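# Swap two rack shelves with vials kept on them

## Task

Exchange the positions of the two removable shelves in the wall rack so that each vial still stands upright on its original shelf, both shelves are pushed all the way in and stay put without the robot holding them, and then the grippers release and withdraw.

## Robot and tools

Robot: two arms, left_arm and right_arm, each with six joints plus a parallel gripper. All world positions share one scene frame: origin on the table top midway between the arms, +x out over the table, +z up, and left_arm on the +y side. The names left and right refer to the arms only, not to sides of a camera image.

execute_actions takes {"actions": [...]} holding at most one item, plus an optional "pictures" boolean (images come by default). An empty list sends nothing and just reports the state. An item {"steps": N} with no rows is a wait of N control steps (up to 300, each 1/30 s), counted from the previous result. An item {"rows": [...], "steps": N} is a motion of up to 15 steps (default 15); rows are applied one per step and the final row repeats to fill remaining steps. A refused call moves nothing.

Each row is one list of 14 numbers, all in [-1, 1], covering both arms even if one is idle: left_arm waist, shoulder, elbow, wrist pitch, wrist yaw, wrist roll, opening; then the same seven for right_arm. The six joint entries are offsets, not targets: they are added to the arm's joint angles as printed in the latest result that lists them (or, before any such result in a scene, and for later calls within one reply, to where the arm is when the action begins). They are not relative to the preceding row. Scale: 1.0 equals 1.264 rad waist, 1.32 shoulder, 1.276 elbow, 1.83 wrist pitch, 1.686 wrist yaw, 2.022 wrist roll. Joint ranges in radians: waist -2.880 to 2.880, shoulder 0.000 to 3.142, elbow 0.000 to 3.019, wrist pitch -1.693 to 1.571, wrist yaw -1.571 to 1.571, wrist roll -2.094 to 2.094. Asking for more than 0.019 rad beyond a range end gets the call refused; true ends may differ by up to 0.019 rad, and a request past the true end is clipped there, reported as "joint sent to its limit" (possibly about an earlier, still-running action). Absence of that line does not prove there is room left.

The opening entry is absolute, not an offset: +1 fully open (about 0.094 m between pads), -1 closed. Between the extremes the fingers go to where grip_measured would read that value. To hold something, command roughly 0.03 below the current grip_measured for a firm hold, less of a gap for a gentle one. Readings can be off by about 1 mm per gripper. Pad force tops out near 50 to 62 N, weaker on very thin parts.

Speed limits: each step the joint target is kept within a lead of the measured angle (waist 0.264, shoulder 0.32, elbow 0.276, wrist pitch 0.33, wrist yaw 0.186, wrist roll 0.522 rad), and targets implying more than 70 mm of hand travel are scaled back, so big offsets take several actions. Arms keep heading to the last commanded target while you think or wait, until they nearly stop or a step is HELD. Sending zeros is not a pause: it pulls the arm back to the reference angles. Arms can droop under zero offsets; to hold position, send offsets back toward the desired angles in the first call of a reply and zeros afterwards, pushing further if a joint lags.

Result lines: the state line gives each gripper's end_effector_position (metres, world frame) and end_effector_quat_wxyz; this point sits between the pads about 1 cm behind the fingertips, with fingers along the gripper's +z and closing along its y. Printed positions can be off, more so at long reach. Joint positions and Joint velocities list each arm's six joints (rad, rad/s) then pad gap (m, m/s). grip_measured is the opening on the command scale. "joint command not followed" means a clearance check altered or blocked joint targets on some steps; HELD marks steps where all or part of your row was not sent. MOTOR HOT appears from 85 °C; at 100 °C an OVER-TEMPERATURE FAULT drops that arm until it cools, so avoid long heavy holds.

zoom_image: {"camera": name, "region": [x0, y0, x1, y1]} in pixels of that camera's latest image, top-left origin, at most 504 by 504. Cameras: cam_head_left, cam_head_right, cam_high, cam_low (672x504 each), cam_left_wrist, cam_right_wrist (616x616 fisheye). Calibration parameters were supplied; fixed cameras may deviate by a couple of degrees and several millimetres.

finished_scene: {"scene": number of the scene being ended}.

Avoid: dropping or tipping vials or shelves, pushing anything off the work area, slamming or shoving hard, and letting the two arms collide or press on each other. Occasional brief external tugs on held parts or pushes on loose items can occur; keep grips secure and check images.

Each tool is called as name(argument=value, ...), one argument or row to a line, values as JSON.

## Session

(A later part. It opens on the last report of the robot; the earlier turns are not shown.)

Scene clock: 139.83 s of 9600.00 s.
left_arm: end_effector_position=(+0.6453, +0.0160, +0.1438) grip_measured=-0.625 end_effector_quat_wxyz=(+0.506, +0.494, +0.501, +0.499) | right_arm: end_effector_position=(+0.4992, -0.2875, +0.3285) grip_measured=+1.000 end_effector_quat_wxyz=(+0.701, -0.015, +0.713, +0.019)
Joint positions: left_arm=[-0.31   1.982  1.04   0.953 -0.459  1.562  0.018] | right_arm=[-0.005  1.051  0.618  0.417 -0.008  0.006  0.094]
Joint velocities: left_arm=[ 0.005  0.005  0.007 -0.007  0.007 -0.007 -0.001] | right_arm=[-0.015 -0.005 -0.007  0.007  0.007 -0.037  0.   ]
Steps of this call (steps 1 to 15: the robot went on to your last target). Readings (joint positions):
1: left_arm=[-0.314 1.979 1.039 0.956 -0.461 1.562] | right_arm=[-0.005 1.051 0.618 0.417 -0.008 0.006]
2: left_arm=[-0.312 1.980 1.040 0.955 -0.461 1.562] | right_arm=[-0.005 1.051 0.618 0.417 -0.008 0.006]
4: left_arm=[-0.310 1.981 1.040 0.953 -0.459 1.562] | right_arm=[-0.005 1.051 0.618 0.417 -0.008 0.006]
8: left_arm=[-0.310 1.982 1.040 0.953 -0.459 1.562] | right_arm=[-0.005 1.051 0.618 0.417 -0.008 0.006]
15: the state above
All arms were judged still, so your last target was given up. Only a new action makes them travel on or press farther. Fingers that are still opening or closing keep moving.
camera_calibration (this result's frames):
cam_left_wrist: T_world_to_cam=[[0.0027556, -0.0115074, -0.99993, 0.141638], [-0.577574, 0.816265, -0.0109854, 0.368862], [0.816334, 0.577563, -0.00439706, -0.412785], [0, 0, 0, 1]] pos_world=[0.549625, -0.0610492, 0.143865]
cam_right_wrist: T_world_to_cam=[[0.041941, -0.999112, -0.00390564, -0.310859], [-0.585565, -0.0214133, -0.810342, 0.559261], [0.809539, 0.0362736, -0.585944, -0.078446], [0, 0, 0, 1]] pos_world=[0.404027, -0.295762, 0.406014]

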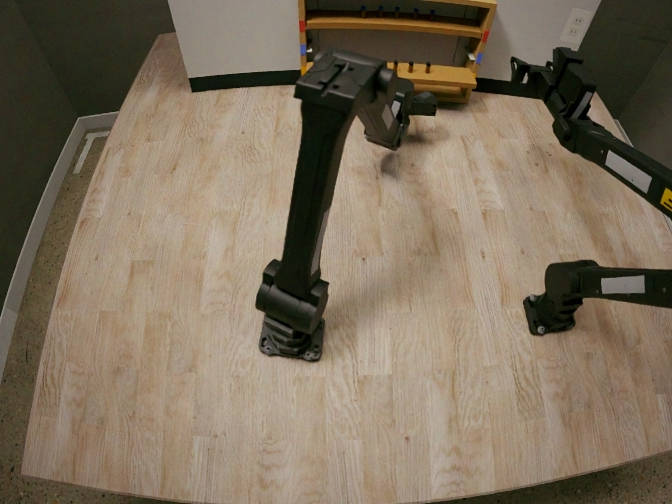

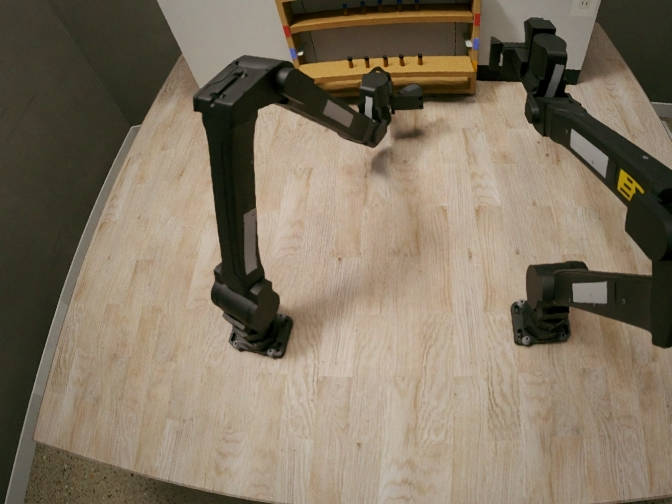

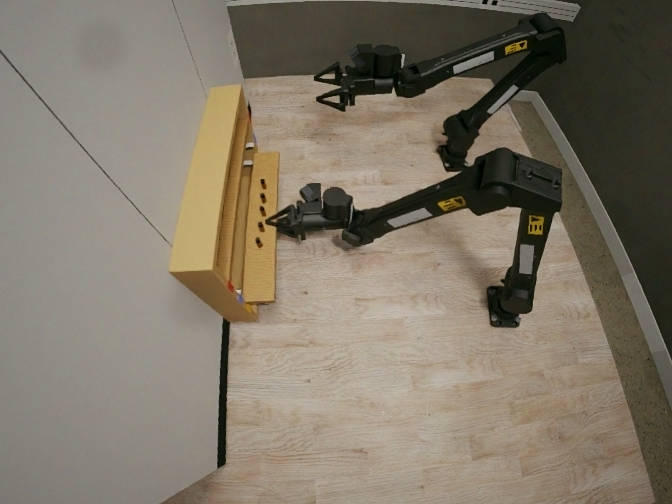

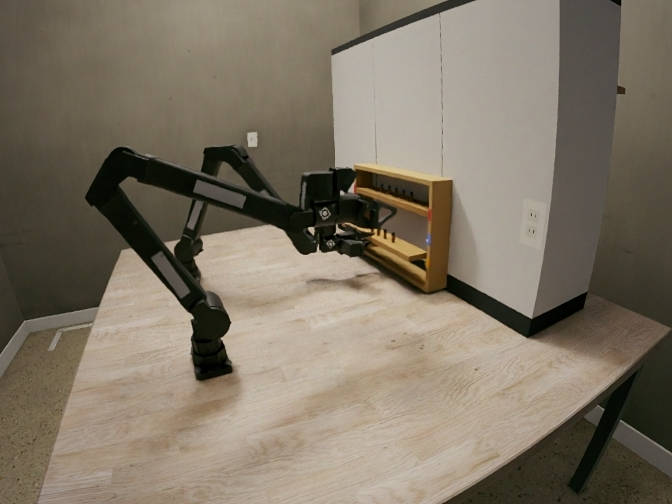

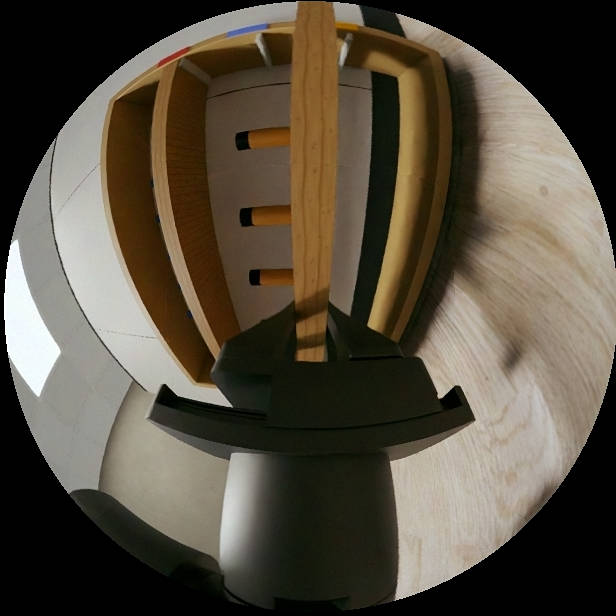

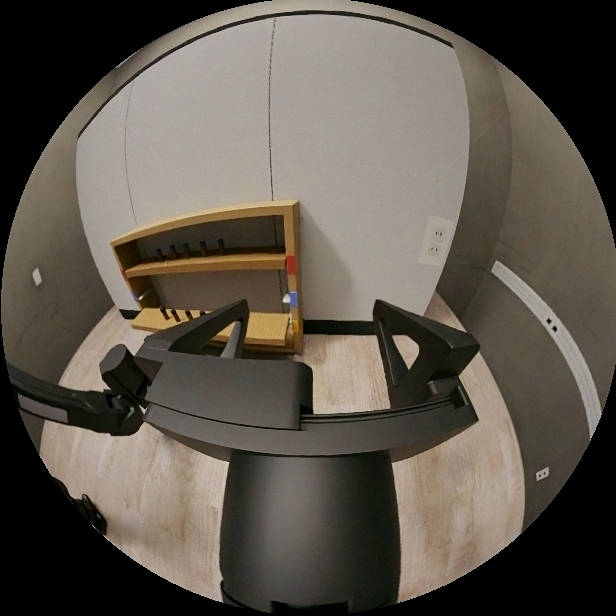

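execute_actions(
  actions=[
    {"rows":[[0.008,-0.024,0.055,0.01,0.002,0,-0.66,0,0,0,0,0,0,1],[0.01,-0.02,0.062,0.008,0.003,0,-0.66,0,0,0,0,0,0,1],[0.012,-0.015,0.07,0.006,0.005,0,-0.66,0,0,0,0,0,0,1],[0.015,-0.01,0.079,0.003,0.007,0,-0.66,0,0,0,0,0,0,1],[0.017,-0.004,0.088,0,0.009,0,-0.66,0,0,0,0,0,0,1],[0.02,0.001,0.098,-0.003,0.011,0,-0.66,0,0,0,0,0,0,1],[0.023,0.007,0.107,-0.006,0.013,0,-0.66,0,0,0,0,0,0,1],[0.025,0.013,0.117,-0.008,0.015,0,-0.66,0,0,0,0,0,0,1],[0.028,0.018,0.126,-0.011,0.017,0,-0.66,0,0,0,0,0,0,1],[0.031,0.024,0.136,-0.014,0.019,0,-0.66,0,0,0,0,0,0,1],[0.033,0.03,0.146,-0.017,0.021,0,-0.66,0,0,0,0,0,0,1],[0.036,0.035,0.155,-0.02,0.023,0,-0.66,0,0,0,0,0,0,1],[0.038,0.04,0.164,-0.023,0.025,0,-0.66,0,0,0,0,0,0,1],[0.04,0.045,0.172,-0.025,0.027,0,-0.66,0,0,0,0,0,0,1],[0.042,0.049,0.179,-0.027,0.028,0,-0.66,0,0,0,0,0,0,1]]},
  ],
  pictures=false,
)

execute_actions(
  actions=[
    {"steps":15},
  ],
  pictures=false,
)

Scene clock: 148.60 s of 9600.00 s.
left_arm: end_effector_position=(+0.6930, +0.0158, +0.1343) grip_measured=-0.625 end_effector_quat_wxyz=(+0.504, +0.498, +0.501, +0.497) | right_arm: end_effector_position=(+0.4992, -0.2875, +0.3285) grip_measured=+1.000 end_effector_quat_wxyz=(+0.701, -0.015, +0.713, +0.019)
Joint positions: left_arm=[-0.273  2.069  1.18   0.892 -0.417  1.562  0.018] | right_arm=[-0.005  1.051  0.618  0.417 -0.008  0.006  0.094]
Joint velocities: left_arm=[ 0.103  0.2    0.291 -0.139  0.081  0.066  0.   ] | right_arm=[-0.005 -0.005  0.007 -0.017 -0.051 -0.081  0.   ]
Steps of this call (steps 1 to 90: nothing new was sent; then 5.27 s passed at rest; steps 91 to 105: all 15 steps of this action). Readings (joint positions):
91: left_arm=[-0.310 1.982 1.040 0.953 -0.459 1.562] | right_arm=[-0.005 1.051 0.618 0.417 -0.008 0.006]
92: left_arm=[-0.310 1.982 1.041 0.952 -0.459 1.562] | right_arm=[-0.005 1.051 0.618 0.417 -0.008 0.006]
94: left_arm=[-0.309 1.986 1.048 0.946 -0.454 1.562] | right_arm=[-0.005 1.051 0.618 0.417 -0.008 0.006]
98: left_arm=[-0.301 2.012 1.093 0.928 -0.439 1.562] | right_arm=[-0.005 1.051 0.618 0.417 -0.008 0.006]
105: the state above

Scene clock: 149.10 s of 9600.00 s.
left_arm: end_effector_position=(+0.6993, +0.0164, +0.1284) grip_measured=-0.625 end_effector_quat_wxyz=(+0.502, +0.501, +0.502, +0.496) | right_arm: end_effector_position=(+0.4992, -0.2875, +0.3285) grip_measured=+1.000 end_effector_quat_wxyz=(+0.701, -0.015, +0.713, +0.019)
Joint positions: left_arm=[-0.268  2.087  1.198  0.883 -0.412  1.562  0.018] | right_arm=[-0.005  1.051  0.618  0.417 -0.008  0.006  0.094]
Joint velocities: left_arm=[-0.015  0.005 -0.007 -0.012  0.066  0.022  0.   ] | right_arm=[ 0.005  0.005 -0.022  0.007  0.037  0.066  0.   ]
Steps of this call (steps 1 to 15: the robot went on to your last target). Readings (joint positions):
1: left_arm=[-0.269 2.076 1.188 0.888 -0.413 1.562] | right_arm=[-0.005 1.051 0.618 0.417 -0.008 0.006]
2: left_arm=[-0.268 2.081 1.195 0.886 -0.412 1.562] | right_arm=[-0.005 1.051 0.618 0.417 -0.008 0.006]
4: left_arm=[-0.268 2.086 1.198 0.884 -0.412 1.562] | right_arm=[-0.005 1.051 0.618 0.417 -0.008 0.006]
8: left_arm=[-0.268 2.087 1.198 0.883 -0.412 1.562] | right_arm=[-0.005 1.051 0.618 0.417 -0.008 0.006]
15: the state above

Lower slightly (shoulder +.008 → cmd −.03).

execute_actions(
  actions=[
    {"rows":[[0,-0.022,0.04,0.02,0,0,-0.66, 0,0,0,0,0,0,1]]},
  ],
)

Scene clock: 151.50 s of 9600.00 s.
left_arm: end_effector_position=(+0.6993, +0.0164, +0.1281) grip_measured=-0.625 end_effector_quat_wxyz=(+0.501, +0.501, +0.502, +0.496) | right_arm: end_effector_position=(+0.4992, -0.2875, +0.3285) grip_measured=+1.000 end_effector_quat_wxyz=(+0.701, -0.015, +0.713, +0.019)
Joint positions: left_arm=[-0.268  2.087  1.198  0.883 -0.412  1.562  0.018] | right_arm=[-0.005  1.051  0.618  0.417 -0.008  0.006  0.094]
Joint velocities: left_arm=[-0.005 -0.005  0.002  0.002 -0.037 -0.066  0.   ] | right_arm=[-0.005 -0.015 -0.007 -0.002 -0.007 -0.037  0.   ]
Steps of this call (steps 1 to 15: the robot went on to your last target; steps 16 to 57: nothing new was sent; steps 58 to 72: all 15 steps of this action). Readings (joint positions):
58: left_arm=[-0.268 2.087 1.198 0.883 -0.412 1.562] | right_arm=[-0.005 1.051 0.618 0.417 -0.008 0.006]
59: left_arm=[-0.268 2.087 1.198 0.883 -0.412 1.562] | right_arm=[-0.005 1.051 0.618 0.417 -0.008 0.006]
61: left_arm=[-0.268 2.087 1.198 0.883 -0.412 1.562] | right_arm=[-0.005 1.051 0.618 0.417 -0.008 0.006]
65: left_arm=[-0.268 2.087 1.198 0.883 -0.412 1.562] | right_arm=[-0.005 1.051 0.618 0.417 -0.008 0.006]
72: the state above
camera_calibration (this result's frames):
cam_left_wrist: T_world_to_cam=[[-0.0124211, -0.00388275, -0.999915, 0.136333], [-0.574196, 0.818708, 0.00395363, 0.395267], [0.818624, 0.574196, -0.0123987, -0.457599], [0, 0, 0, 1]] pos_world=[0.603255, -0.0603279, 0.129085]
cam_right_wrist: T_world_to_cam=[[0.041941, -0.999112, -0.00390564, -0.310859], [-0.585565, -0.0214133, -0.810342, 0.559261], [0.809539, 0.0362736, -0.585944, -0.078446], [0, 0, 0, 1]] pos_world=[0.404027, -0.295762, 0.406014]

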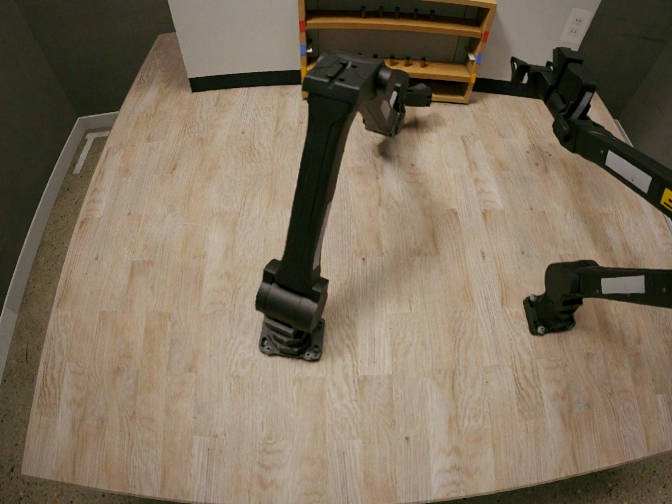

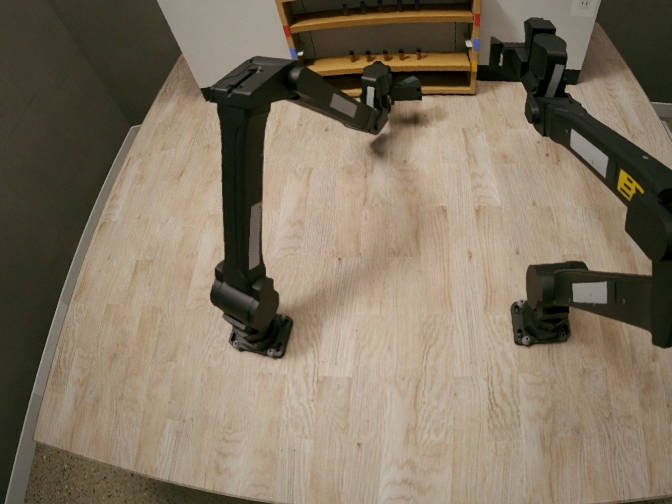

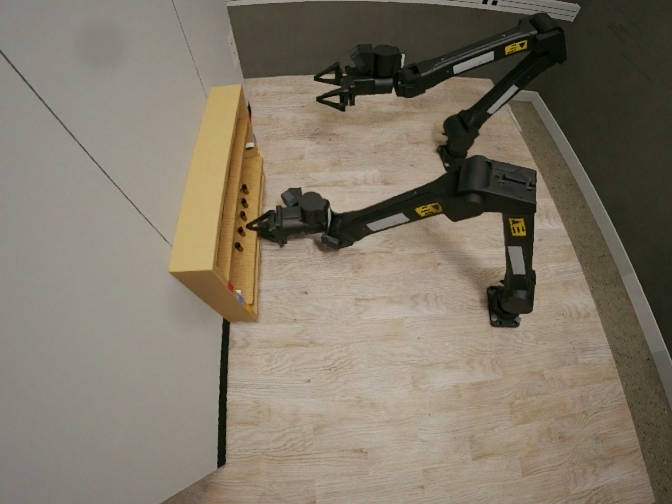

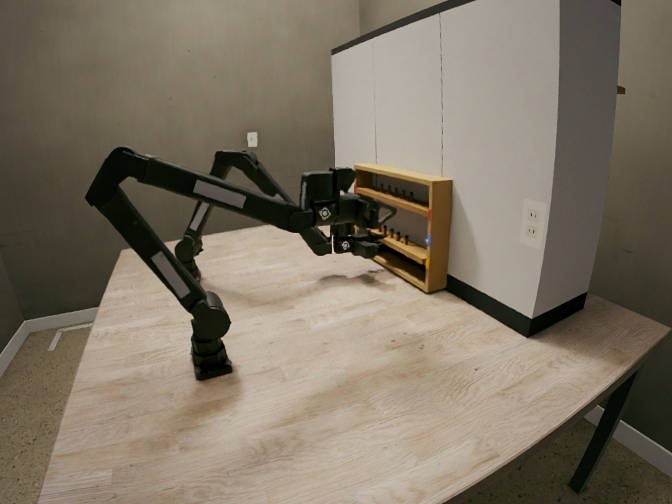

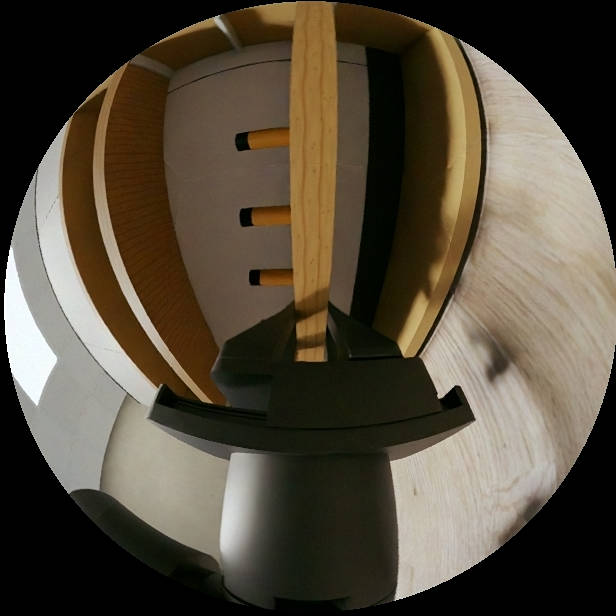

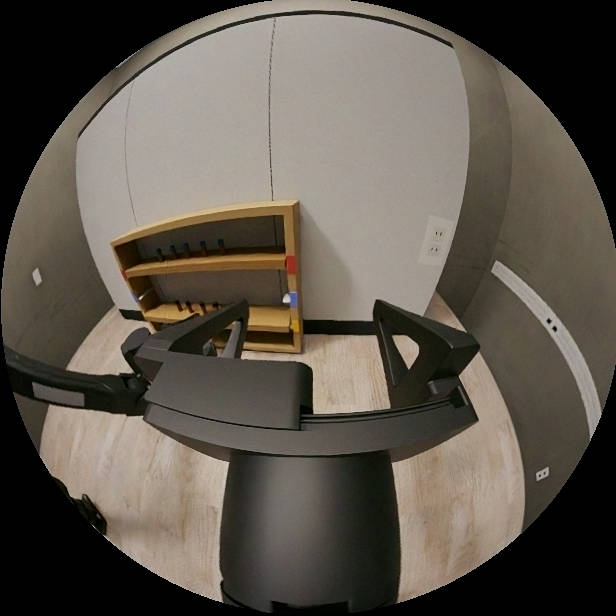

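execute_actions(
  actions=[
    {"rows":[[0,-0.012,0.025,0.005,0,0,-0.66, 0,0,0,0,0,0,1],[0,-0.012,0.025,0.005,0,0,-0.66, 0,0,0,0,0,0,1],[0,-0.012,0.025,0.005,0,0,-0.66, 0,0,0,0,0,0,1],[0,-0.012,0.025,0.005,0,0,-0.66, 0,0,0,0,0,0,1],[0,-0.012,0.025,0.005,0,0,-0.66, 0,0,0,0,0,0,1],[0,-0.012,0.025,0.005,0,0,-0.66, 0,0,0,0,0,0,1],[0,-0.012,0.025,0.005,0,0,-0.6, 0,0,0,0,0,0,1],[0,-0.012,0.025,0.005,0,0,-0.55, 0,0,0,0,0,0,1],[0,-0.012,0.025,0.005,0,0,-0.5, 0,0,0,0,0,0,1],[0,-0.012,0.025,0.005,0,0,-0.4, 0,0,0,0,0,0,1],[0,-0.012,0.025,0.005,0,0,-0.3, 0,0,0,0,0,0,1],[0,-0.012,0.025,0.005,0,0,-0.15, 0,0,0,0,0,0,1]]},
  ],
)

Scene clock: 156.53 s of 9600.00 s.
left_arm: end_effector_position=(+0.6993, +0.0164, +0.1272) grip_measured=-0.152 end_effector_quat_wxyz=(+0.501, +0.502, +0.502, +0.495) | right_arm: end_effector_position=(+0.4992, -0.2875, +0.3285) grip_measured=+1.000 end_effector_quat_wxyz=(+0.701, -0.015, +0.713, +0.019)
Joint positions: left_arm=[-0.268  2.088  1.198  0.881 -0.412  1.562  0.04 ] | right_arm=[-0.005  1.051  0.618  0.417 -0.008  0.006  0.094]
Joint velocities: left_arm=[ 0.005 -0.005  0.007  0.007  0.022 -0.066  0.001] | right_arm=[-0.005 -0.015  0.002 -0.007 -0.081  0.066  0.   ]
Steps of this call (steps 1 to 15: the robot went on to your last target; steps 16 to 90: nothing new was sent; then 1.53 s passed at rest; steps 91 to 105: all 15 steps of this action). Readings (joint positions):
91: left_arm=[-0.268 2.088 1.198 0.882 -0.412 1.562] | right_arm=[-0.005 1.051 0.618 0.417 -0.008 0.006]
92: left_arm=[-0.268 2.089 1.198 0.881 -0.412 1.562] | right_arm=[-0.005 1.051 0.618 0.417 -0.008 0.006]
94: left_arm=[-0.268 2.089 1.198 0.881 -0.412 1.562] | right_arm=[-0.005 1.051 0.618 0.417 -0.008 0.006]
98: left_arm=[-0.268 2.089 1.198 0.881 -0.412 1.562] | right_arm=[-0.005 1.051 0.618 0.417 -0.008 0.006]
105: the state above
camera_calibration (this result's frames):
cam_left_wrist: T_world_to_cam=[[-0.0145133, -0.00295505, -0.99989, 0.136876], [-0.574185, 0.818704, 0.00591464, 0.39501], [0.818597, 0.574208, -0.0135788, -0.457438], [0, 0, 0, 1]] pos_world=[0.603253, -0.0603268, 0.128314]
cam_right_wrist: T_world_to_cam=[[0.041941, -0.999112, -0.00390564, -0.310859], [-0.585565, -0.0214133, -0.810342, 0.559261], [0.809539, 0.0362736, -0.585944, -0.078446], [0, 0, 0, 1]] pos_world=[0.404027, -0.295762, 0.406014]

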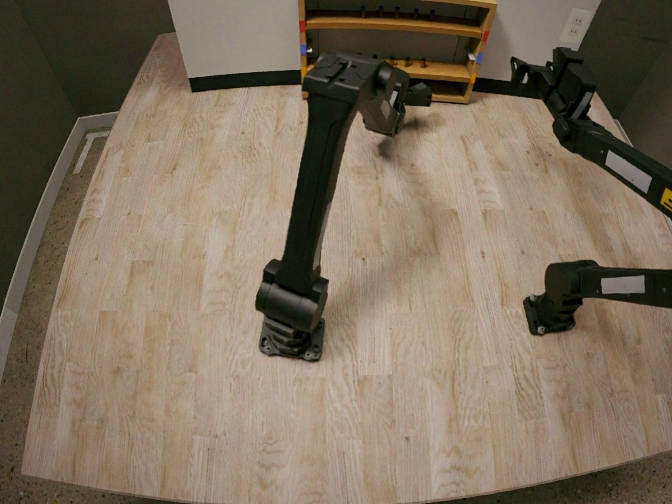

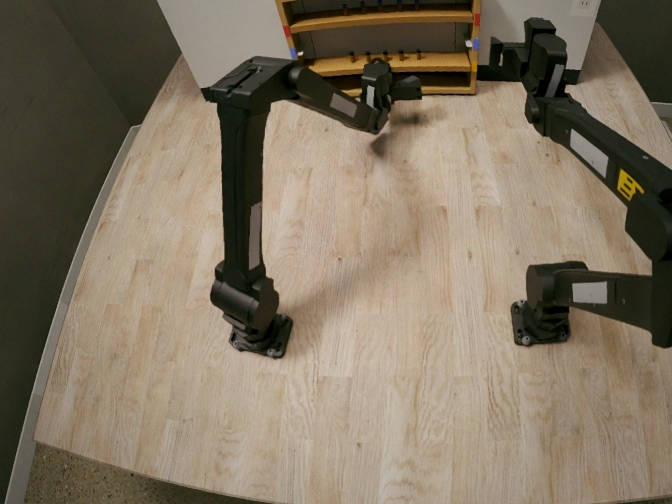

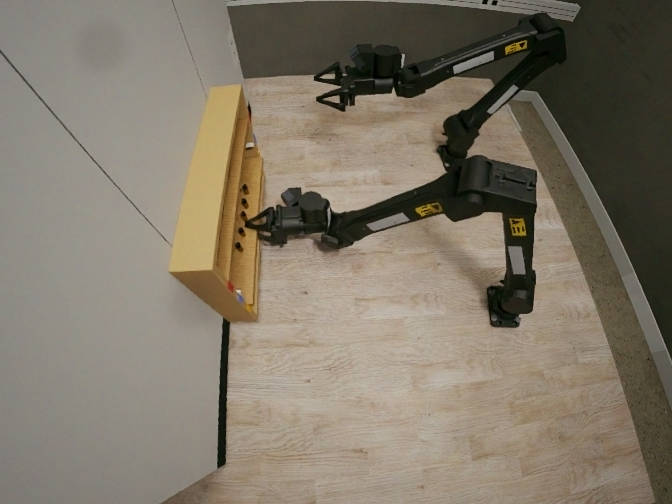

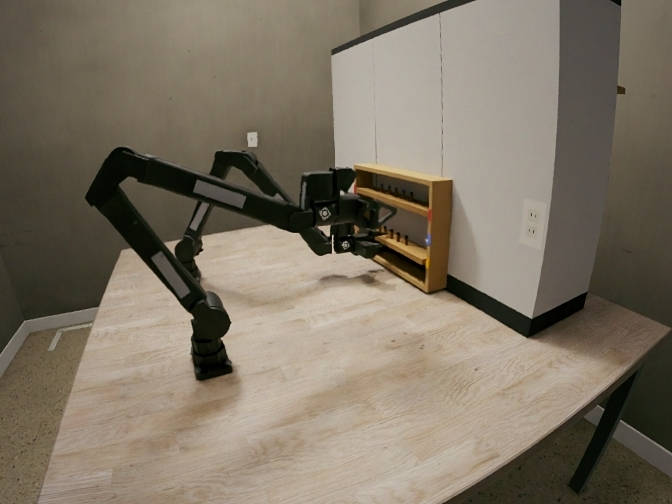

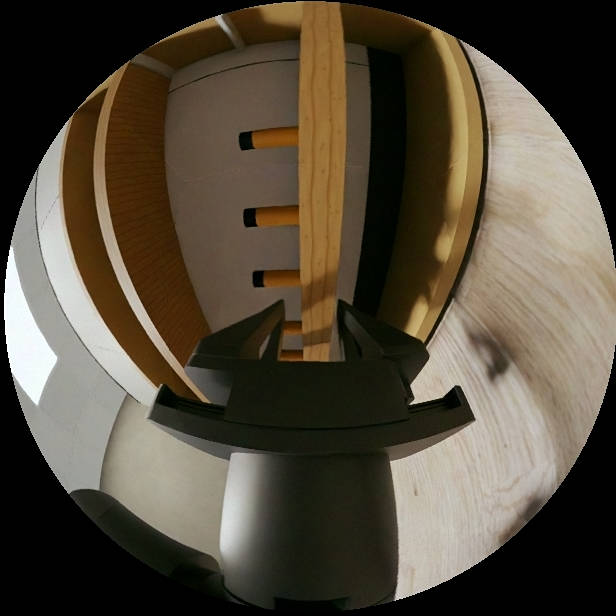

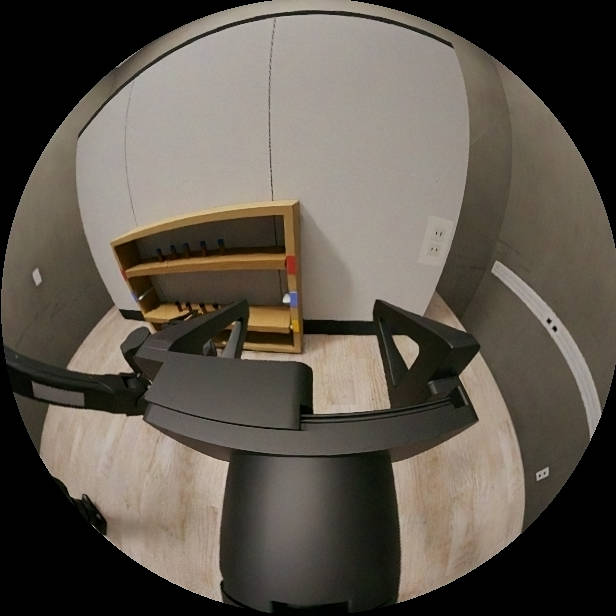

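execute_actions(
  actions=[
    {"rows":[[-0.006,-0.017,0.008,0.01,0,0,0.1,0,0,0,0,0,0,1],[-0.009,-0.022,-0.002,0.014,-0.002,0,0.1,0,0,0,0,0,0,1],[-0.012,-0.026,-0.012,0.018,-0.005,0,0.1,0,0,0,0,0,0,1],[-0.015,-0.031,-0.023,0.022,-0.007,0,0.1,0,0,0,0,0,0,1],[-0.018,-0.036,-0.033,0.027,-0.01,0,0.1,0,0,0,0,0,0,1],[-0.021,-0.041,-0.043,0.031,-0.012,0,0.1,0,0,0,0,0,0,1],[-0.024,-0.045,-0.053,0.035,-0.014,0,0.1,0,0,0,0,0,0,1],[-0.027,-0.05,-0.064,0.039,-0.017,0,0.1,0,0,0,0,0,0,1],[-0.03,-0.055,-0.074,0.043,-0.019,0,0.1,0,0,0,0,0,0,1],[-0.033,-0.06,-0.084,0.048,-0.022,0,0.1,0,0,0,0,0,0,1],[-0.036,-0.064,-0.094,0.052,-0.024,0,0.1,0,0,0,0,0,0,1],[-0.039,-0.069,-0.105,0.056,-0.027,0,0.1,0,0,0,0,0,0,1],[-0.042,-0.074,-0.115,0.06,-0.029,0,0.1,0,0,0,0,0,0,1]]},
  ],
  pictures=false,
)

execute_actions(
  actions=[
    {"steps":12},
  ],
  pictures=false,
)

Scene clock: 163.80 s of 9600.00 s.
left_arm: end_effector_position=(+0.6501, +0.0132, +0.1324) grip_measured=+0.099 end_effector_quat_wxyz=(+0.506, +0.496, +0.500, +0.498) | right_arm: end_effector_position=(+0.4992, -0.2875, +0.3285) grip_measured=+1.000 end_effector_quat_wxyz=(+0.701, -0.015, +0.713, +0.019)
Joint positions: left_arm=[-0.31   2.015  1.057  0.967 -0.456  1.562  0.052] | right_arm=[-0.005  1.051  0.618  0.417 -0.008  0.006  0.094]
Joint velocities: left_arm=[-0.132 -0.103 -0.183  0.081 -0.037  0.007 -0.   ] | right_arm=[-0.024 -0.005  0.007 -0.027 -0.081  0.022  0.   ]
Steps of this call (steps 1 to 15: the robot went on to your last target; steps 16 to 90: nothing new was sent; then 3.77 s passed at rest; steps 91 to 105: all 15 steps of this action). Readings (joint positions):
91: left_arm=[-0.268 2.088 1.198 0.881 -0.412 1.562] | right_arm=[-0.005 1.051 0.618 0.417 -0.008 0.006]
92: left_arm=[-0.268 2.087 1.198 0.882 -0.412 1.562] | right_arm=[-0.005 1.051 0.618 0.417 -0.008 0.006]
94: left_arm=[-0.268 2.085 1.192 0.891 -0.417 1.562] | right_arm=[-0.005 1.051 0.618 0.417 -0.008 0.006]
98: left_arm=[-0.277 2.061 1.142 0.919 -0.433 1.562] | right_arm=[-0.005 1.051 0.618 0.417 -0.008 0.006]
105: the state above

Scene clock: 164.20 s of 9600.00 s.
left_arm: end_effector_position=(+0.6470, +0.0096, +0.1348) grip_measured=+0.099 end_effector_quat_wxyz=(+0.509, +0.495, +0.498, +0.497) | right_arm: end_effector_position=(+0.4992, -0.2875, +0.3285) grip_measured=+1.000 end_effector_quat_wxyz=(+0.701, -0.015, +0.713, +0.019)
Joint positions: left_arm=[-0.317  2.01   1.052  0.973 -0.457  1.562  0.052] | right_arm=[-0.005  1.051  0.618  0.417 -0.008  0.006  0.094]
Joint velocities: left_arm=[ 0.005  0.015 -0.012 -0.012  0.007  0.037 -0.001] | right_arm=[-0.034  0.005  0.027 -0.007 -0.007 -0.037  0.   ]
Steps of this call (steps 1 to 12: the robot went on to your last target). Readings (joint positions):
1: left_arm=[-0.314 2.013 1.053 0.970 -0.456 1.562] | right_arm=[-0.005 1.051 0.618 0.417 -0.008 0.006]
2: left_arm=[-0.316 2.011 1.052 0.971 -0.456 1.562] | right_arm=[-0.005 1.051 0.618 0.417 -0.008 0.006]
4: left_arm=[-0.317 2.010 1.052 0.973 -0.456 1.562] | right_arm=[-0.005 1.051 0.618 0.417 -0.008 0.006]
8: left_arm=[-0.317 2.010 1.052 0.973 -0.457 1.562] | right_arm=[-0.005 1.051 0.618 0.417 -0.008 0.006]
12: the state above

execute_actions(
  actions=[
    {"rows":[[0.008,-0.04,0.03,-0.02,0,0,-0.1,0,0,0,0,0,0,1],[0.008,-0.06,0.035,-0.04,0,0,-0.1,0,0,0,0,0,0,1],[0.008,-0.08,0.04,-0.06,0,0,-0.1,0,0,0,0,0,0,1],[0.008,-0.1,0.045,-0.08,0,0,-0.1,0,0,0,0,0,0,1],[0.008,-0.12,0.05,-0.1,0,0,-0.1,0,0,0,0,0,0,1],[0.008,-0.14,0.055,-0.12,0,0,-0.1,0,0,0,0,0,0,1],[0.008,-0.16,0.06,-0.14,0,0,-0.1,0,0,0,0,0,0,1],[0.008,-0.18,0.066,-0.155,0,0,-0.1,0,0,0,0,0,0,1],[0.008,-0.2,0.072,-0.17,0,0,-0.1,0,0,0,0,0,0,1],[0.008,-0.22,0.079,-0.187,0,0,-0.1,0,0,0,0,0,0,1],[0.008,-0.234,0.085,-0.2,0,0,-0.1,0,0,0,0,0,0,1]]},
  ],
  pictures=false,
)

execute_actions(
  actions=[
    {"steps":20},
  ],
)

Scene clock: 169.70 s of 9600.00 s.
left_arm: end_effector_position=(+0.6399, +0.0132, +0.2525) grip_measured=-0.098 end_effector_quat_wxyz=(+0.497, +0.508, +0.502, +0.493) | right_arm: end_effector_position=(+0.4992, -0.2875, +0.3285) grip_measured=+1.000 end_effector_quat_wxyz=(+0.701, -0.015, +0.713, +0.019)
Joint positions: left_arm=[-0.317  1.744  1.085  0.637 -0.457  1.562  0.042] | right_arm=[-0.005  1.051  0.618  0.417 -0.008  0.006  0.094]
Joint velocities: left_arm=[-0.015 -0.532  0.3   -0.388 -0.022 -0.051 -0.   ] | right_arm=[-0.005 -0.005 -0.007  0.002  0.022  0.037  0.   ]
Steps of this call (steps 1 to 15: the robot went on to your last target; steps 16 to 90: nothing new was sent; then 2.00 s passed at rest; steps 91 to 105: all 15 steps of this action). Readings (joint positions):
91: left_arm=[-0.317 2.008 1.052 0.967 -0.457 1.562] | right_arm=[-0.005 1.051 0.618 0.417 -0.008 0.006]
92: left_arm=[-0.317 2.003 1.052 0.949 -0.457 1.562] | right_arm=[-0.005 1.051 0.618 0.417 -0.008 0.006]
94: left_arm=[-0.317 1.980 1.052 0.892 -0.457 1.562] | right_arm=[-0.005 1.051 0.618 0.417 -0.008 0.006]
98: left_arm=[-0.317 1.900 1.052 0.783 -0.457 1.562] | right_arm=[-0.005 1.051 0.618 0.417 -0.008 0.006]
105: the state above

Scene clock: 170.37 s of 9600.00 s.
left_arm: end_effector_position=(+0.6424, +0.0119, +0.2992) grip_measured=-0.098 end_effector_quat_wxyz=(+0.518, +0.487, +0.495, +0.500) | right_arm: end_effector_position=(+0.4992, -0.2875, +0.3285) grip_measured=+1.000 end_effector_quat_wxyz=(+0.701, -0.015, +0.713, +0.019)
Joint positions: left_arm=[-0.317  1.699  1.127  0.611 -0.457  1.562  0.042] | right_arm=[-0.005  1.051  0.618  0.417 -0.008  0.006  0.094]
Joint velocities: left_arm=[ 0.005 -0.015  0.007 -0.002 -0.066  0.022 -0.   ] | right_arm=[-0.024 -0.005 -0.002 -0.017 -0.066  0.037  0.   ]
Steps of this call (steps 1 to 20: the robot went on to your last target). Readings (joint positions):
1: left_arm=[-0.317 1.728 1.096 0.627 -0.457 1.562] | right_arm=[-0.005 1.051 0.618 0.417 -0.008 0.006]
2: left_arm=[-0.317 1.715 1.106 0.623 -0.457 1.562] | right_arm=[-0.005 1.051 0.618 0.417 -0.008 0.006]
4: left_arm=[-0.317 1.696 1.121 0.621 -0.457 1.562] | right_arm=[-0.005 1.051 0.618 0.417 -0.008 0.006]
8: left_arm=[-0.317 1.686 1.127 0.619 -0.457 1.562] | right_arm=[-0.005 1.051 0.618 0.417 -0.008 0.006]
20: the state above
camera_calibration (this result's frames):
cam_left_wrist: T_world_to_cam=[[0.027867, -0.0238356, -0.999327, 0.28083], [-0.569811, 0.82101, -0.035472, 0.374532], [0.821303, 0.570416, 0.00929725, -0.414516], [0, 0, 0, 1]] pos_world=[0.54603, -0.0643545, 0.29778]
cam_right_wrist: T_world_to_cam=[[0.041941, -0.999112, -0.00390564, -0.310859], [-0.585565, -0.0214133, -0.810342, 0.559261], [0.809539, 0.0362736, -0.585944, -0.078446], [0, 0, 0, 1]] pos_world=[0.404027, -0.295762, 0.406014]

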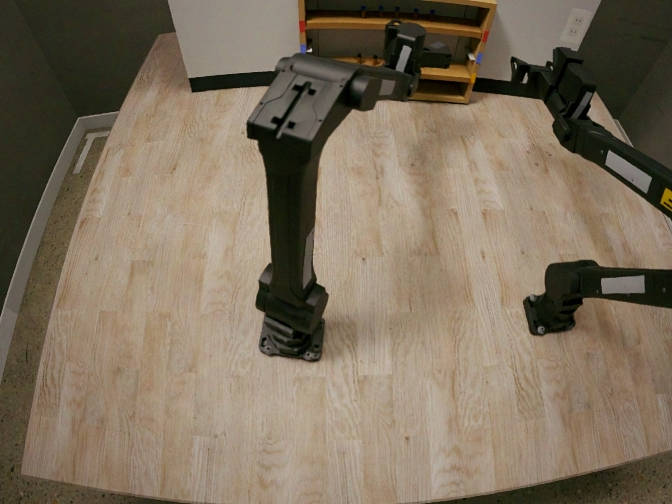

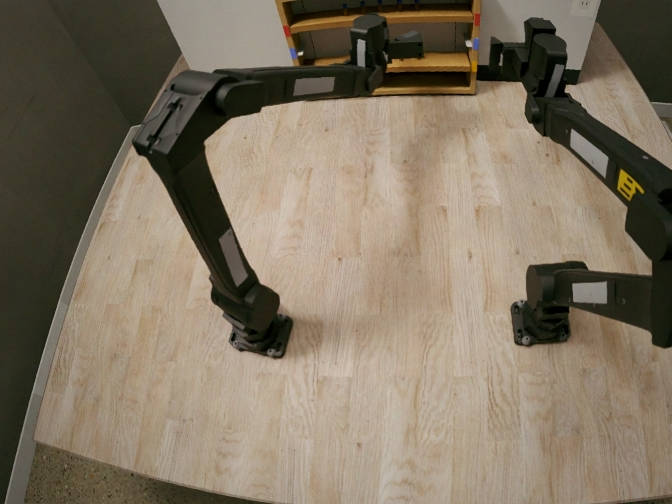

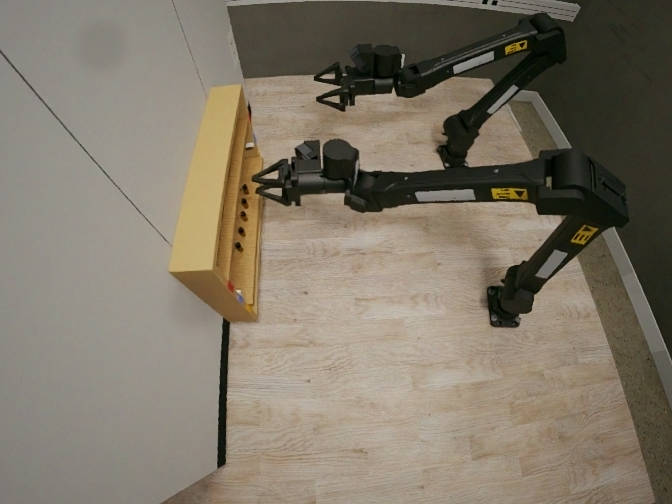

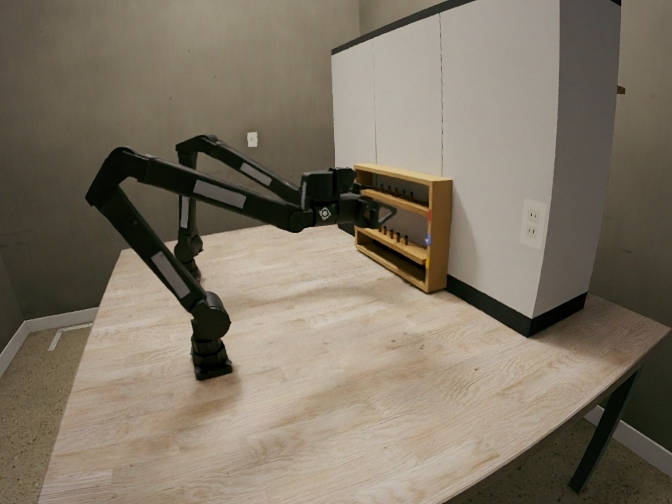

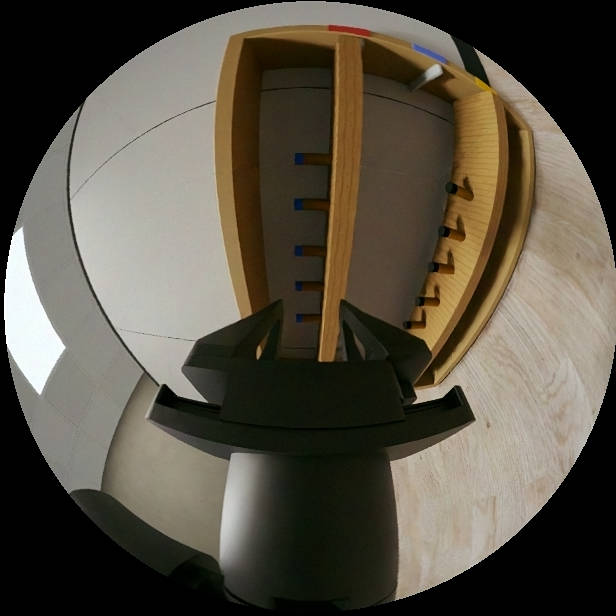

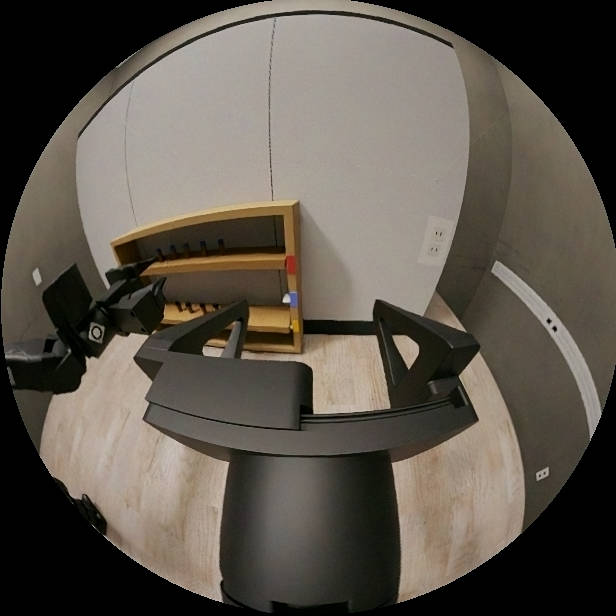

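execute_actions(
  actions=[
    {"rows":[[0.015,0.01,0.02,0,0,0,-0.1, 0,0,0,0,0,0,1],[0.015,0.015,0.02,0,0,0,-0.1, 0,0,0,0,0,0,1],[0.015,0.02,0.02,0,0,0,-0.1, 0,0,0,0,0,0,1],[0.015,0.026,0.02,0,0,0,-0.1, 0,0,0,0,0,0,1]]},
  ],
  pictures=false,
)

execute_actions(
  actions=[
    {"steps":10},
  ],
  pictures=false,
)

Scene clock: 176.17 s of 9600.00 s.
left_arm: end_effector_position=(+0.6500, +0.0155, +0.2740) grip_measured=-0.098 end_effector_quat_wxyz=(+0.503, +0.498, +0.502, +0.498) | right_arm: end_effector_position=(+0.4992, -0.2875, +0.3285) grip_measured=+1.000 end_effector_quat_wxyz=(+0.701, -0.015, +0.713, +0.019)
Joint positions: left_arm=[-0.308  1.737  1.127  0.611 -0.457  1.562  0.042] | right_arm=[-0.005  1.051  0.618  0.417 -0.008  0.006  0.094]
Joint velocities: left_arm=[-0.005 -0.015  0.012  0.012 -0.051  0.022  0.   ] | right_arm=[-0.005  0.015 -0.007 -0.017 -0.037 -0.037  0.   ]
Steps of this call (steps 1 to 15: the robot went on to your last target; steps 16 to 90: nothing new was sent; then 2.30 s passed at rest; steps 91 to 105: all 15 steps of this action). Readings (joint positions):
91: left_arm=[-0.317 1.700 1.127 0.611 -0.457 1.562] | right_arm=[-0.005 1.051 0.618 0.417 -0.008 0.006]
92: left_arm=[-0.316 1.701 1.127 0.611 -0.457 1.562] | right_arm=[-0.005 1.051 0.618 0.417 -0.008 0.006]
94: left_arm=[-0.313 1.706 1.127 0.611 -0.457 1.562] | right_arm=[-0.005 1.051 0.618 0.417 -0.008 0.006]
98: left_arm=[-0.308 1.725 1.127 0.611 -0.457 1.562] | right_arm=[-0.005 1.051 0.618 0.417 -0.008 0.006]
105: the state above

Scene clock: 176.50 s of 9600.00 s.
left_arm: end_effector_position=(+0.6500, +0.0155, +0.2740) grip_measured=-0.098 end_effector_quat_wxyz=(+0.503, +0.498, +0.502, +0.498) | right_arm: end_effector_position=(+0.4992, -0.2875, +0.3285) grip_measured=+1.000 end_effector_quat_wxyz=(+0.701, -0.015, +0.713, +0.019)
Joint positions: left_arm=[-0.308  1.737  1.127  0.611 -0.457  1.562  0.042] | right_arm=[-0.005  1.051  0.618  0.417 -0.008  0.006  0.094]
Joint velocities: left_arm=[-0.024 -0.005  0.002 -0.007  0.051 -0.007  0.   ] | right_arm=[-0.015 -0.005 -0.012 -0.027 -0.007  0.007  0.   ]
Steps of this call (steps 1 to 10: the robot went on to your last target). Readings (joint positions):
1: left_arm=[-0.308 1.737 1.127 0.611 -0.457 1.562] | right_arm=[-0.005 1.051 0.618 0.417 -0.008 0.006]
2: left_arm=[-0.308 1.737 1.127 0.611 -0.457 1.562] | right_arm=[-0.005 1.051 0.618 0.417 -0.008 0.006]
4: left_arm=[-0.308 1.737 1.127 0.611 -0.457 1.562] | right_arm=[-0.005 1.051 0.618 0.417 -0.008 0.006]
8: left_arm=[-0.308 1.737 1.127 0.611 -0.457 1.562] | right_arm=[-0.005 1.051 0.618 0.417 -0.008 0.006]
10: the state above

execute_actions(
  actions=[
    {"rows":[[0.007,0,0.035,0,0.001,0,-0.1,0,0,0,0,0,0,1],[0.009,0.006,0.044,-0.002,0.003,0,-0.1,0,0,0,0,0,0,1],[0.012,0.013,0.054,-0.004,0.005,0,-0.1,0,0,0,0,0,0,1],[0.014,0.019,0.064,-0.007,0.007,0,-0.1,0,0,0,0,0,0,1],[0.017,0.026,0.074,-0.009,0.009,0,-0.1,0,0,0,0,0,0,1],[0.02,0.032,0.084,-0.011,0.011,0,-0.1,0,0,0,0,0,0,1],[0.022,0.039,0.094,-0.014,0.013,0,-0.1,0,0,0,0,0,0,1],[0.025,0.045,0.104,-0.016,0.015,0,-0.1,0,0,0,0,0,0,1],[0.028,0.052,0.114,-0.018,0.018,0,-0.1,0,0,0,0,0,0,1],[0.03,0.058,0.124,-0.021,0.02,0,-0.1,0,0,0,0,0,0,1],[0.033,0.065,0.134,-0.023,0.022,0,-0.1,0,0,0,0,0,0,1],[0.035,0.071,0.144,-0.025,0.024,0,-0.1,0,0,0,0,0,0,1],[0.038,0.078,0.154,-0.028,0.026,0,-0.1,0,0,0,0,0,0,1],[0.041,0.085,0.164,-0.03,0.028,0,-0.1,0,0,0,0,0,0,1],[0.043,0.091,0.174,-0.032,0.03,0,-0.1,0,0,0,0,0,0,1]]},
  ],
  pictures=false,
)

execute_actions(
  actions=[
    {"steps":15},
  ],
)

Scene clock: 182.80 s of 9600.00 s.
left_arm: end_effector_position=(+0.6997, +0.0146, +0.2743) grip_measured=-0.098 end_effector_quat_wxyz=(+0.504, +0.499, +0.500, +0.497) | right_arm: end_effector_position=(+0.4992, -0.2875, +0.3285) grip_measured=+1.000 end_effector_quat_wxyz=(+0.701, -0.015, +0.713, +0.019)
Joint positions: left_arm=[-0.27   1.836  1.273  0.566 -0.413  1.562  0.042] | right_arm=[-0.005  1.051  0.618  0.417 -0.008  0.006  0.094]
Joint velocities: left_arm=[ 0.103  0.259  0.344 -0.125  0.139 -0.037  0.001] | right_arm=[ 0.005 -0.005 -0.012 -0.002  0.022  0.007  0.   ]
Steps of this call (steps 1 to 15: the robot went on to your last target; steps 16 to 90: nothing new was sent; then 2.80 s passed at rest; steps 91 to 105: all 15 steps of this action). Readings (joint positions):
91: left_arm=[-0.308 1.737 1.127 0.611 -0.457 1.562] | right_arm=[-0.005 1.051 0.618 0.417 -0.008 0.006]
92: left_arm=[-0.308 1.738 1.127 0.611 -0.457 1.562] | right_arm=[-0.005 1.051 0.618 0.417 -0.008 0.006]
94: left_arm=[-0.306 1.741 1.133 0.609 -0.452 1.562] | right_arm=[-0.005 1.051 0.618 0.417 -0.008 0.006]
98: left_arm=[-0.298 1.770 1.181 0.595 -0.438 1.562] | right_arm=[-0.005 1.051 0.618 0.417 -0.008 0.006]
105: the state above

Scene clock: 183.30 s of 9600.00 s.
left_arm: end_effector_position=(+0.7098, +0.0192, +0.2674) grip_measured=-0.098 end_effector_quat_wxyz=(+0.499, +0.500, +0.504, +0.497) | right_arm: end_effector_position=(+0.4992, -0.2875, +0.3285) grip_measured=+1.000 end_effector_quat_wxyz=(+0.701, -0.015, +0.713, +0.019)
Joint positions: left_arm=[-0.258  1.86   1.295  0.557 -0.41   1.562  0.042] | right_arm=[-0.005  1.051  0.618  0.417 -0.008  0.006  0.094]
Joint velocities: left_arm=[-0.015 -0.005  0.002  0.007 -0.007  0.037  0.001] | right_arm=[-0.005 -0.015  0.007  0.012 -0.051 -0.11   0.   ]
Steps of this call (steps 1 to 15: the robot went on to your last target). Readings (joint positions):
1: left_arm=[-0.266 1.845 1.283 0.563 -0.412 1.562] | right_arm=[-0.005 1.051 0.618 0.417 -0.008 0.006]
2: left_arm=[-0.263 1.851 1.291 0.561 -0.411 1.562] | right_arm=[-0.005 1.051 0.618 0.417 -0.008 0.006]
4: left_arm=[-0.259 1.858 1.295 0.559 -0.411 1.562] | right_arm=[-0.005 1.051 0.618 0.417 -0.008 0.006]
8: left_arm=[-0.258 1.860 1.295 0.557 -0.410 1.562] | right_arm=[-0.005 1.051 0.618 0.417 -0.008 0.006]
15: the state above
camera_calibration (this result's frames):
cam_left_wrist: T_world_to_cam=[[-0.0144967, -0.00308046, -0.99989, 0.277203], [-0.580415, 0.814299, 0.00590633, 0.40239], [0.814192, 0.580437, -0.0135926, -0.462737], [0, 0, 0, 1]] pos_world=[0.614328, -0.0582222, 0.268506]
cam_right_wrist: T_world_to_cam=[[0.041941, -0.999112, -0.00390564, -0.310859], [-0.585565, -0.0214133, -0.810342, 0.559261], [0.809539, 0.0362736, -0.585944, -0.078446], [0, 0, 0, 1]] pos_world=[0.404027, -0.295762, 0.406014]

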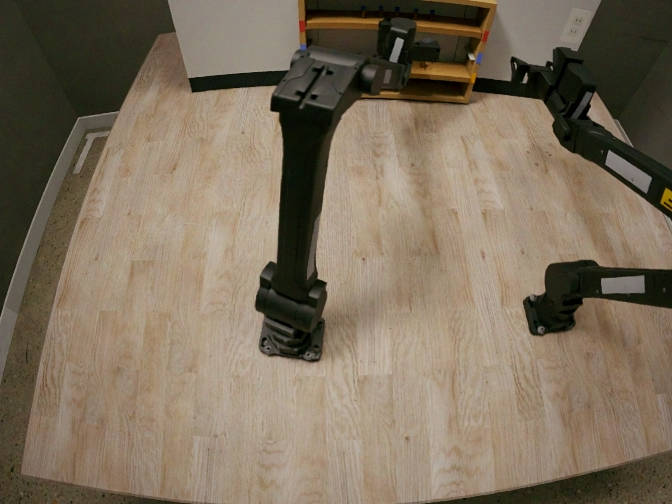

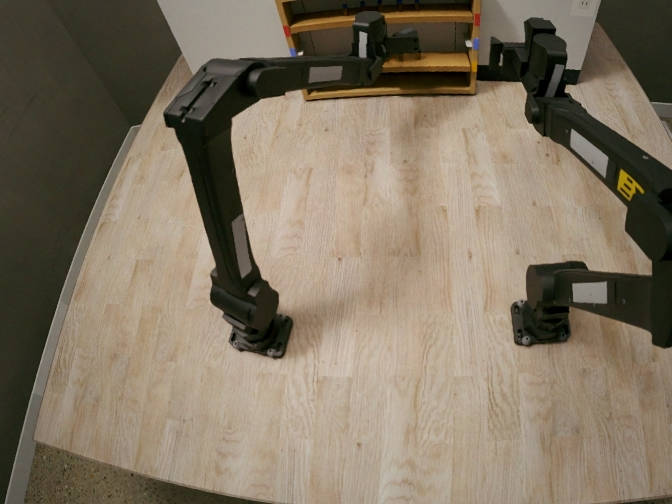

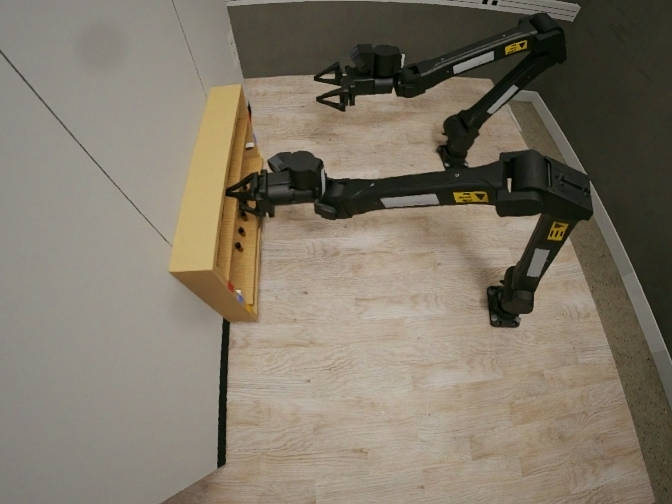

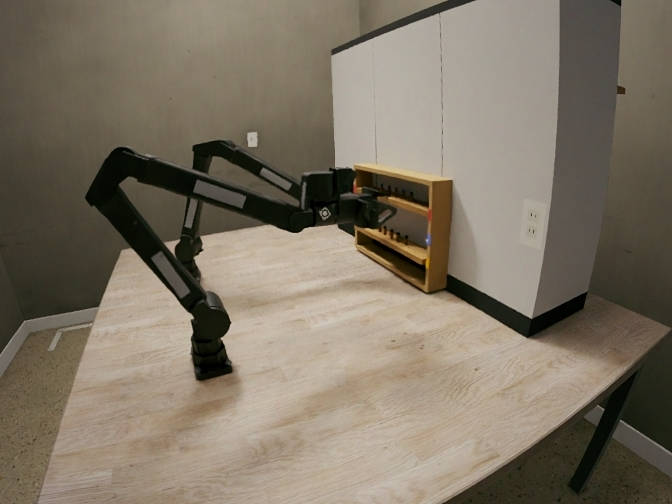

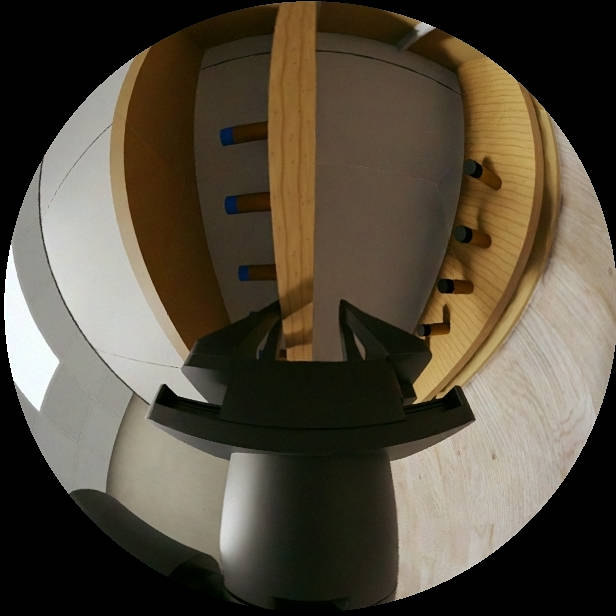

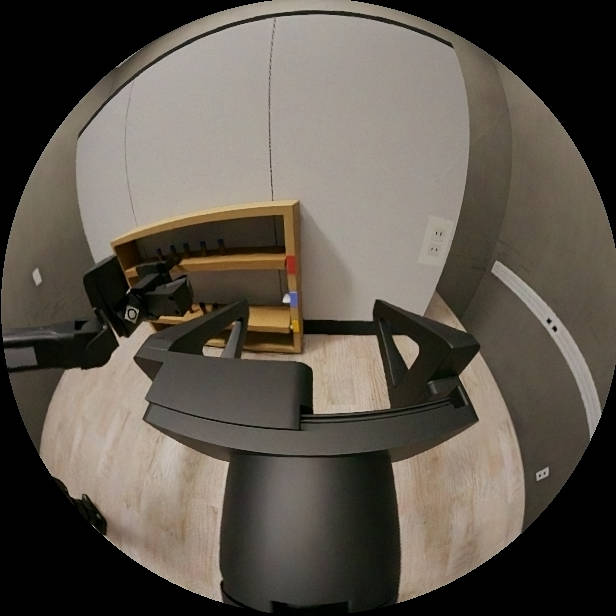

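execute_actions(
  actions=[
    {"rows":[[0,-0.005,0.053,0,0,0,-0.1, 0,0,0,0,0,0,1]]},
  ],
  pictures=false,
)

Scene clock: 185.20 s of 9600.00 s.
left_arm: end_effector_position=(+0.7121, +0.0182, +0.2744) grip_measured=-0.098 end_effector_quat_wxyz=(+0.503, +0.496, +0.502, +0.499) | right_arm: end_effector_position=(+0.4992, -0.2875, +0.3285) grip_measured=+1.000 end_effector_quat_wxyz=(+0.701, -0.015, +0.713, +0.019)
Joint positions: left_arm=[-0.258  1.86   1.308  0.557 -0.41   1.562  0.042] | right_arm=[-0.005  1.051  0.618  0.417 -0.008  0.006  0.094]
Joint velocities: left_arm=[-0.015  0.005 -0.022  0.007 -0.066 -0.037  0.001] | right_arm=[-0.005 -0.015  0.007  0.012  0.022 -0.022  0.   ]
Steps of this call (steps 1 to 15: the robot went on to your last target; steps 16 to 42: nothing new was sent; steps 43 to 57: all 15 steps of this action). Readings (joint positions):
43: left_arm=[-0.258 1.860 1.296 0.557 -0.410 1.562] | right_arm=[-0.005 1.051 0.618 0.417 -0.008 0.006]
44: left_arm=[-0.258 1.860 1.297 0.557 -0.410 1.562] | right_arm=[-0.005 1.051 0.618 0.417 -0.008 0.006]
46: left_arm=[-0.258 1.860 1.302 0.557 -0.410 1.562] | right_arm=[-0.005 1.051 0.618 0.417 -0.008 0.006]
50: left_arm=[-0.258 1.860 1.308 0.557 -0.410 1.562] | right_arm=[-0.005 1.051 0.618 0.417 -0.008 0.006]
57: the state above


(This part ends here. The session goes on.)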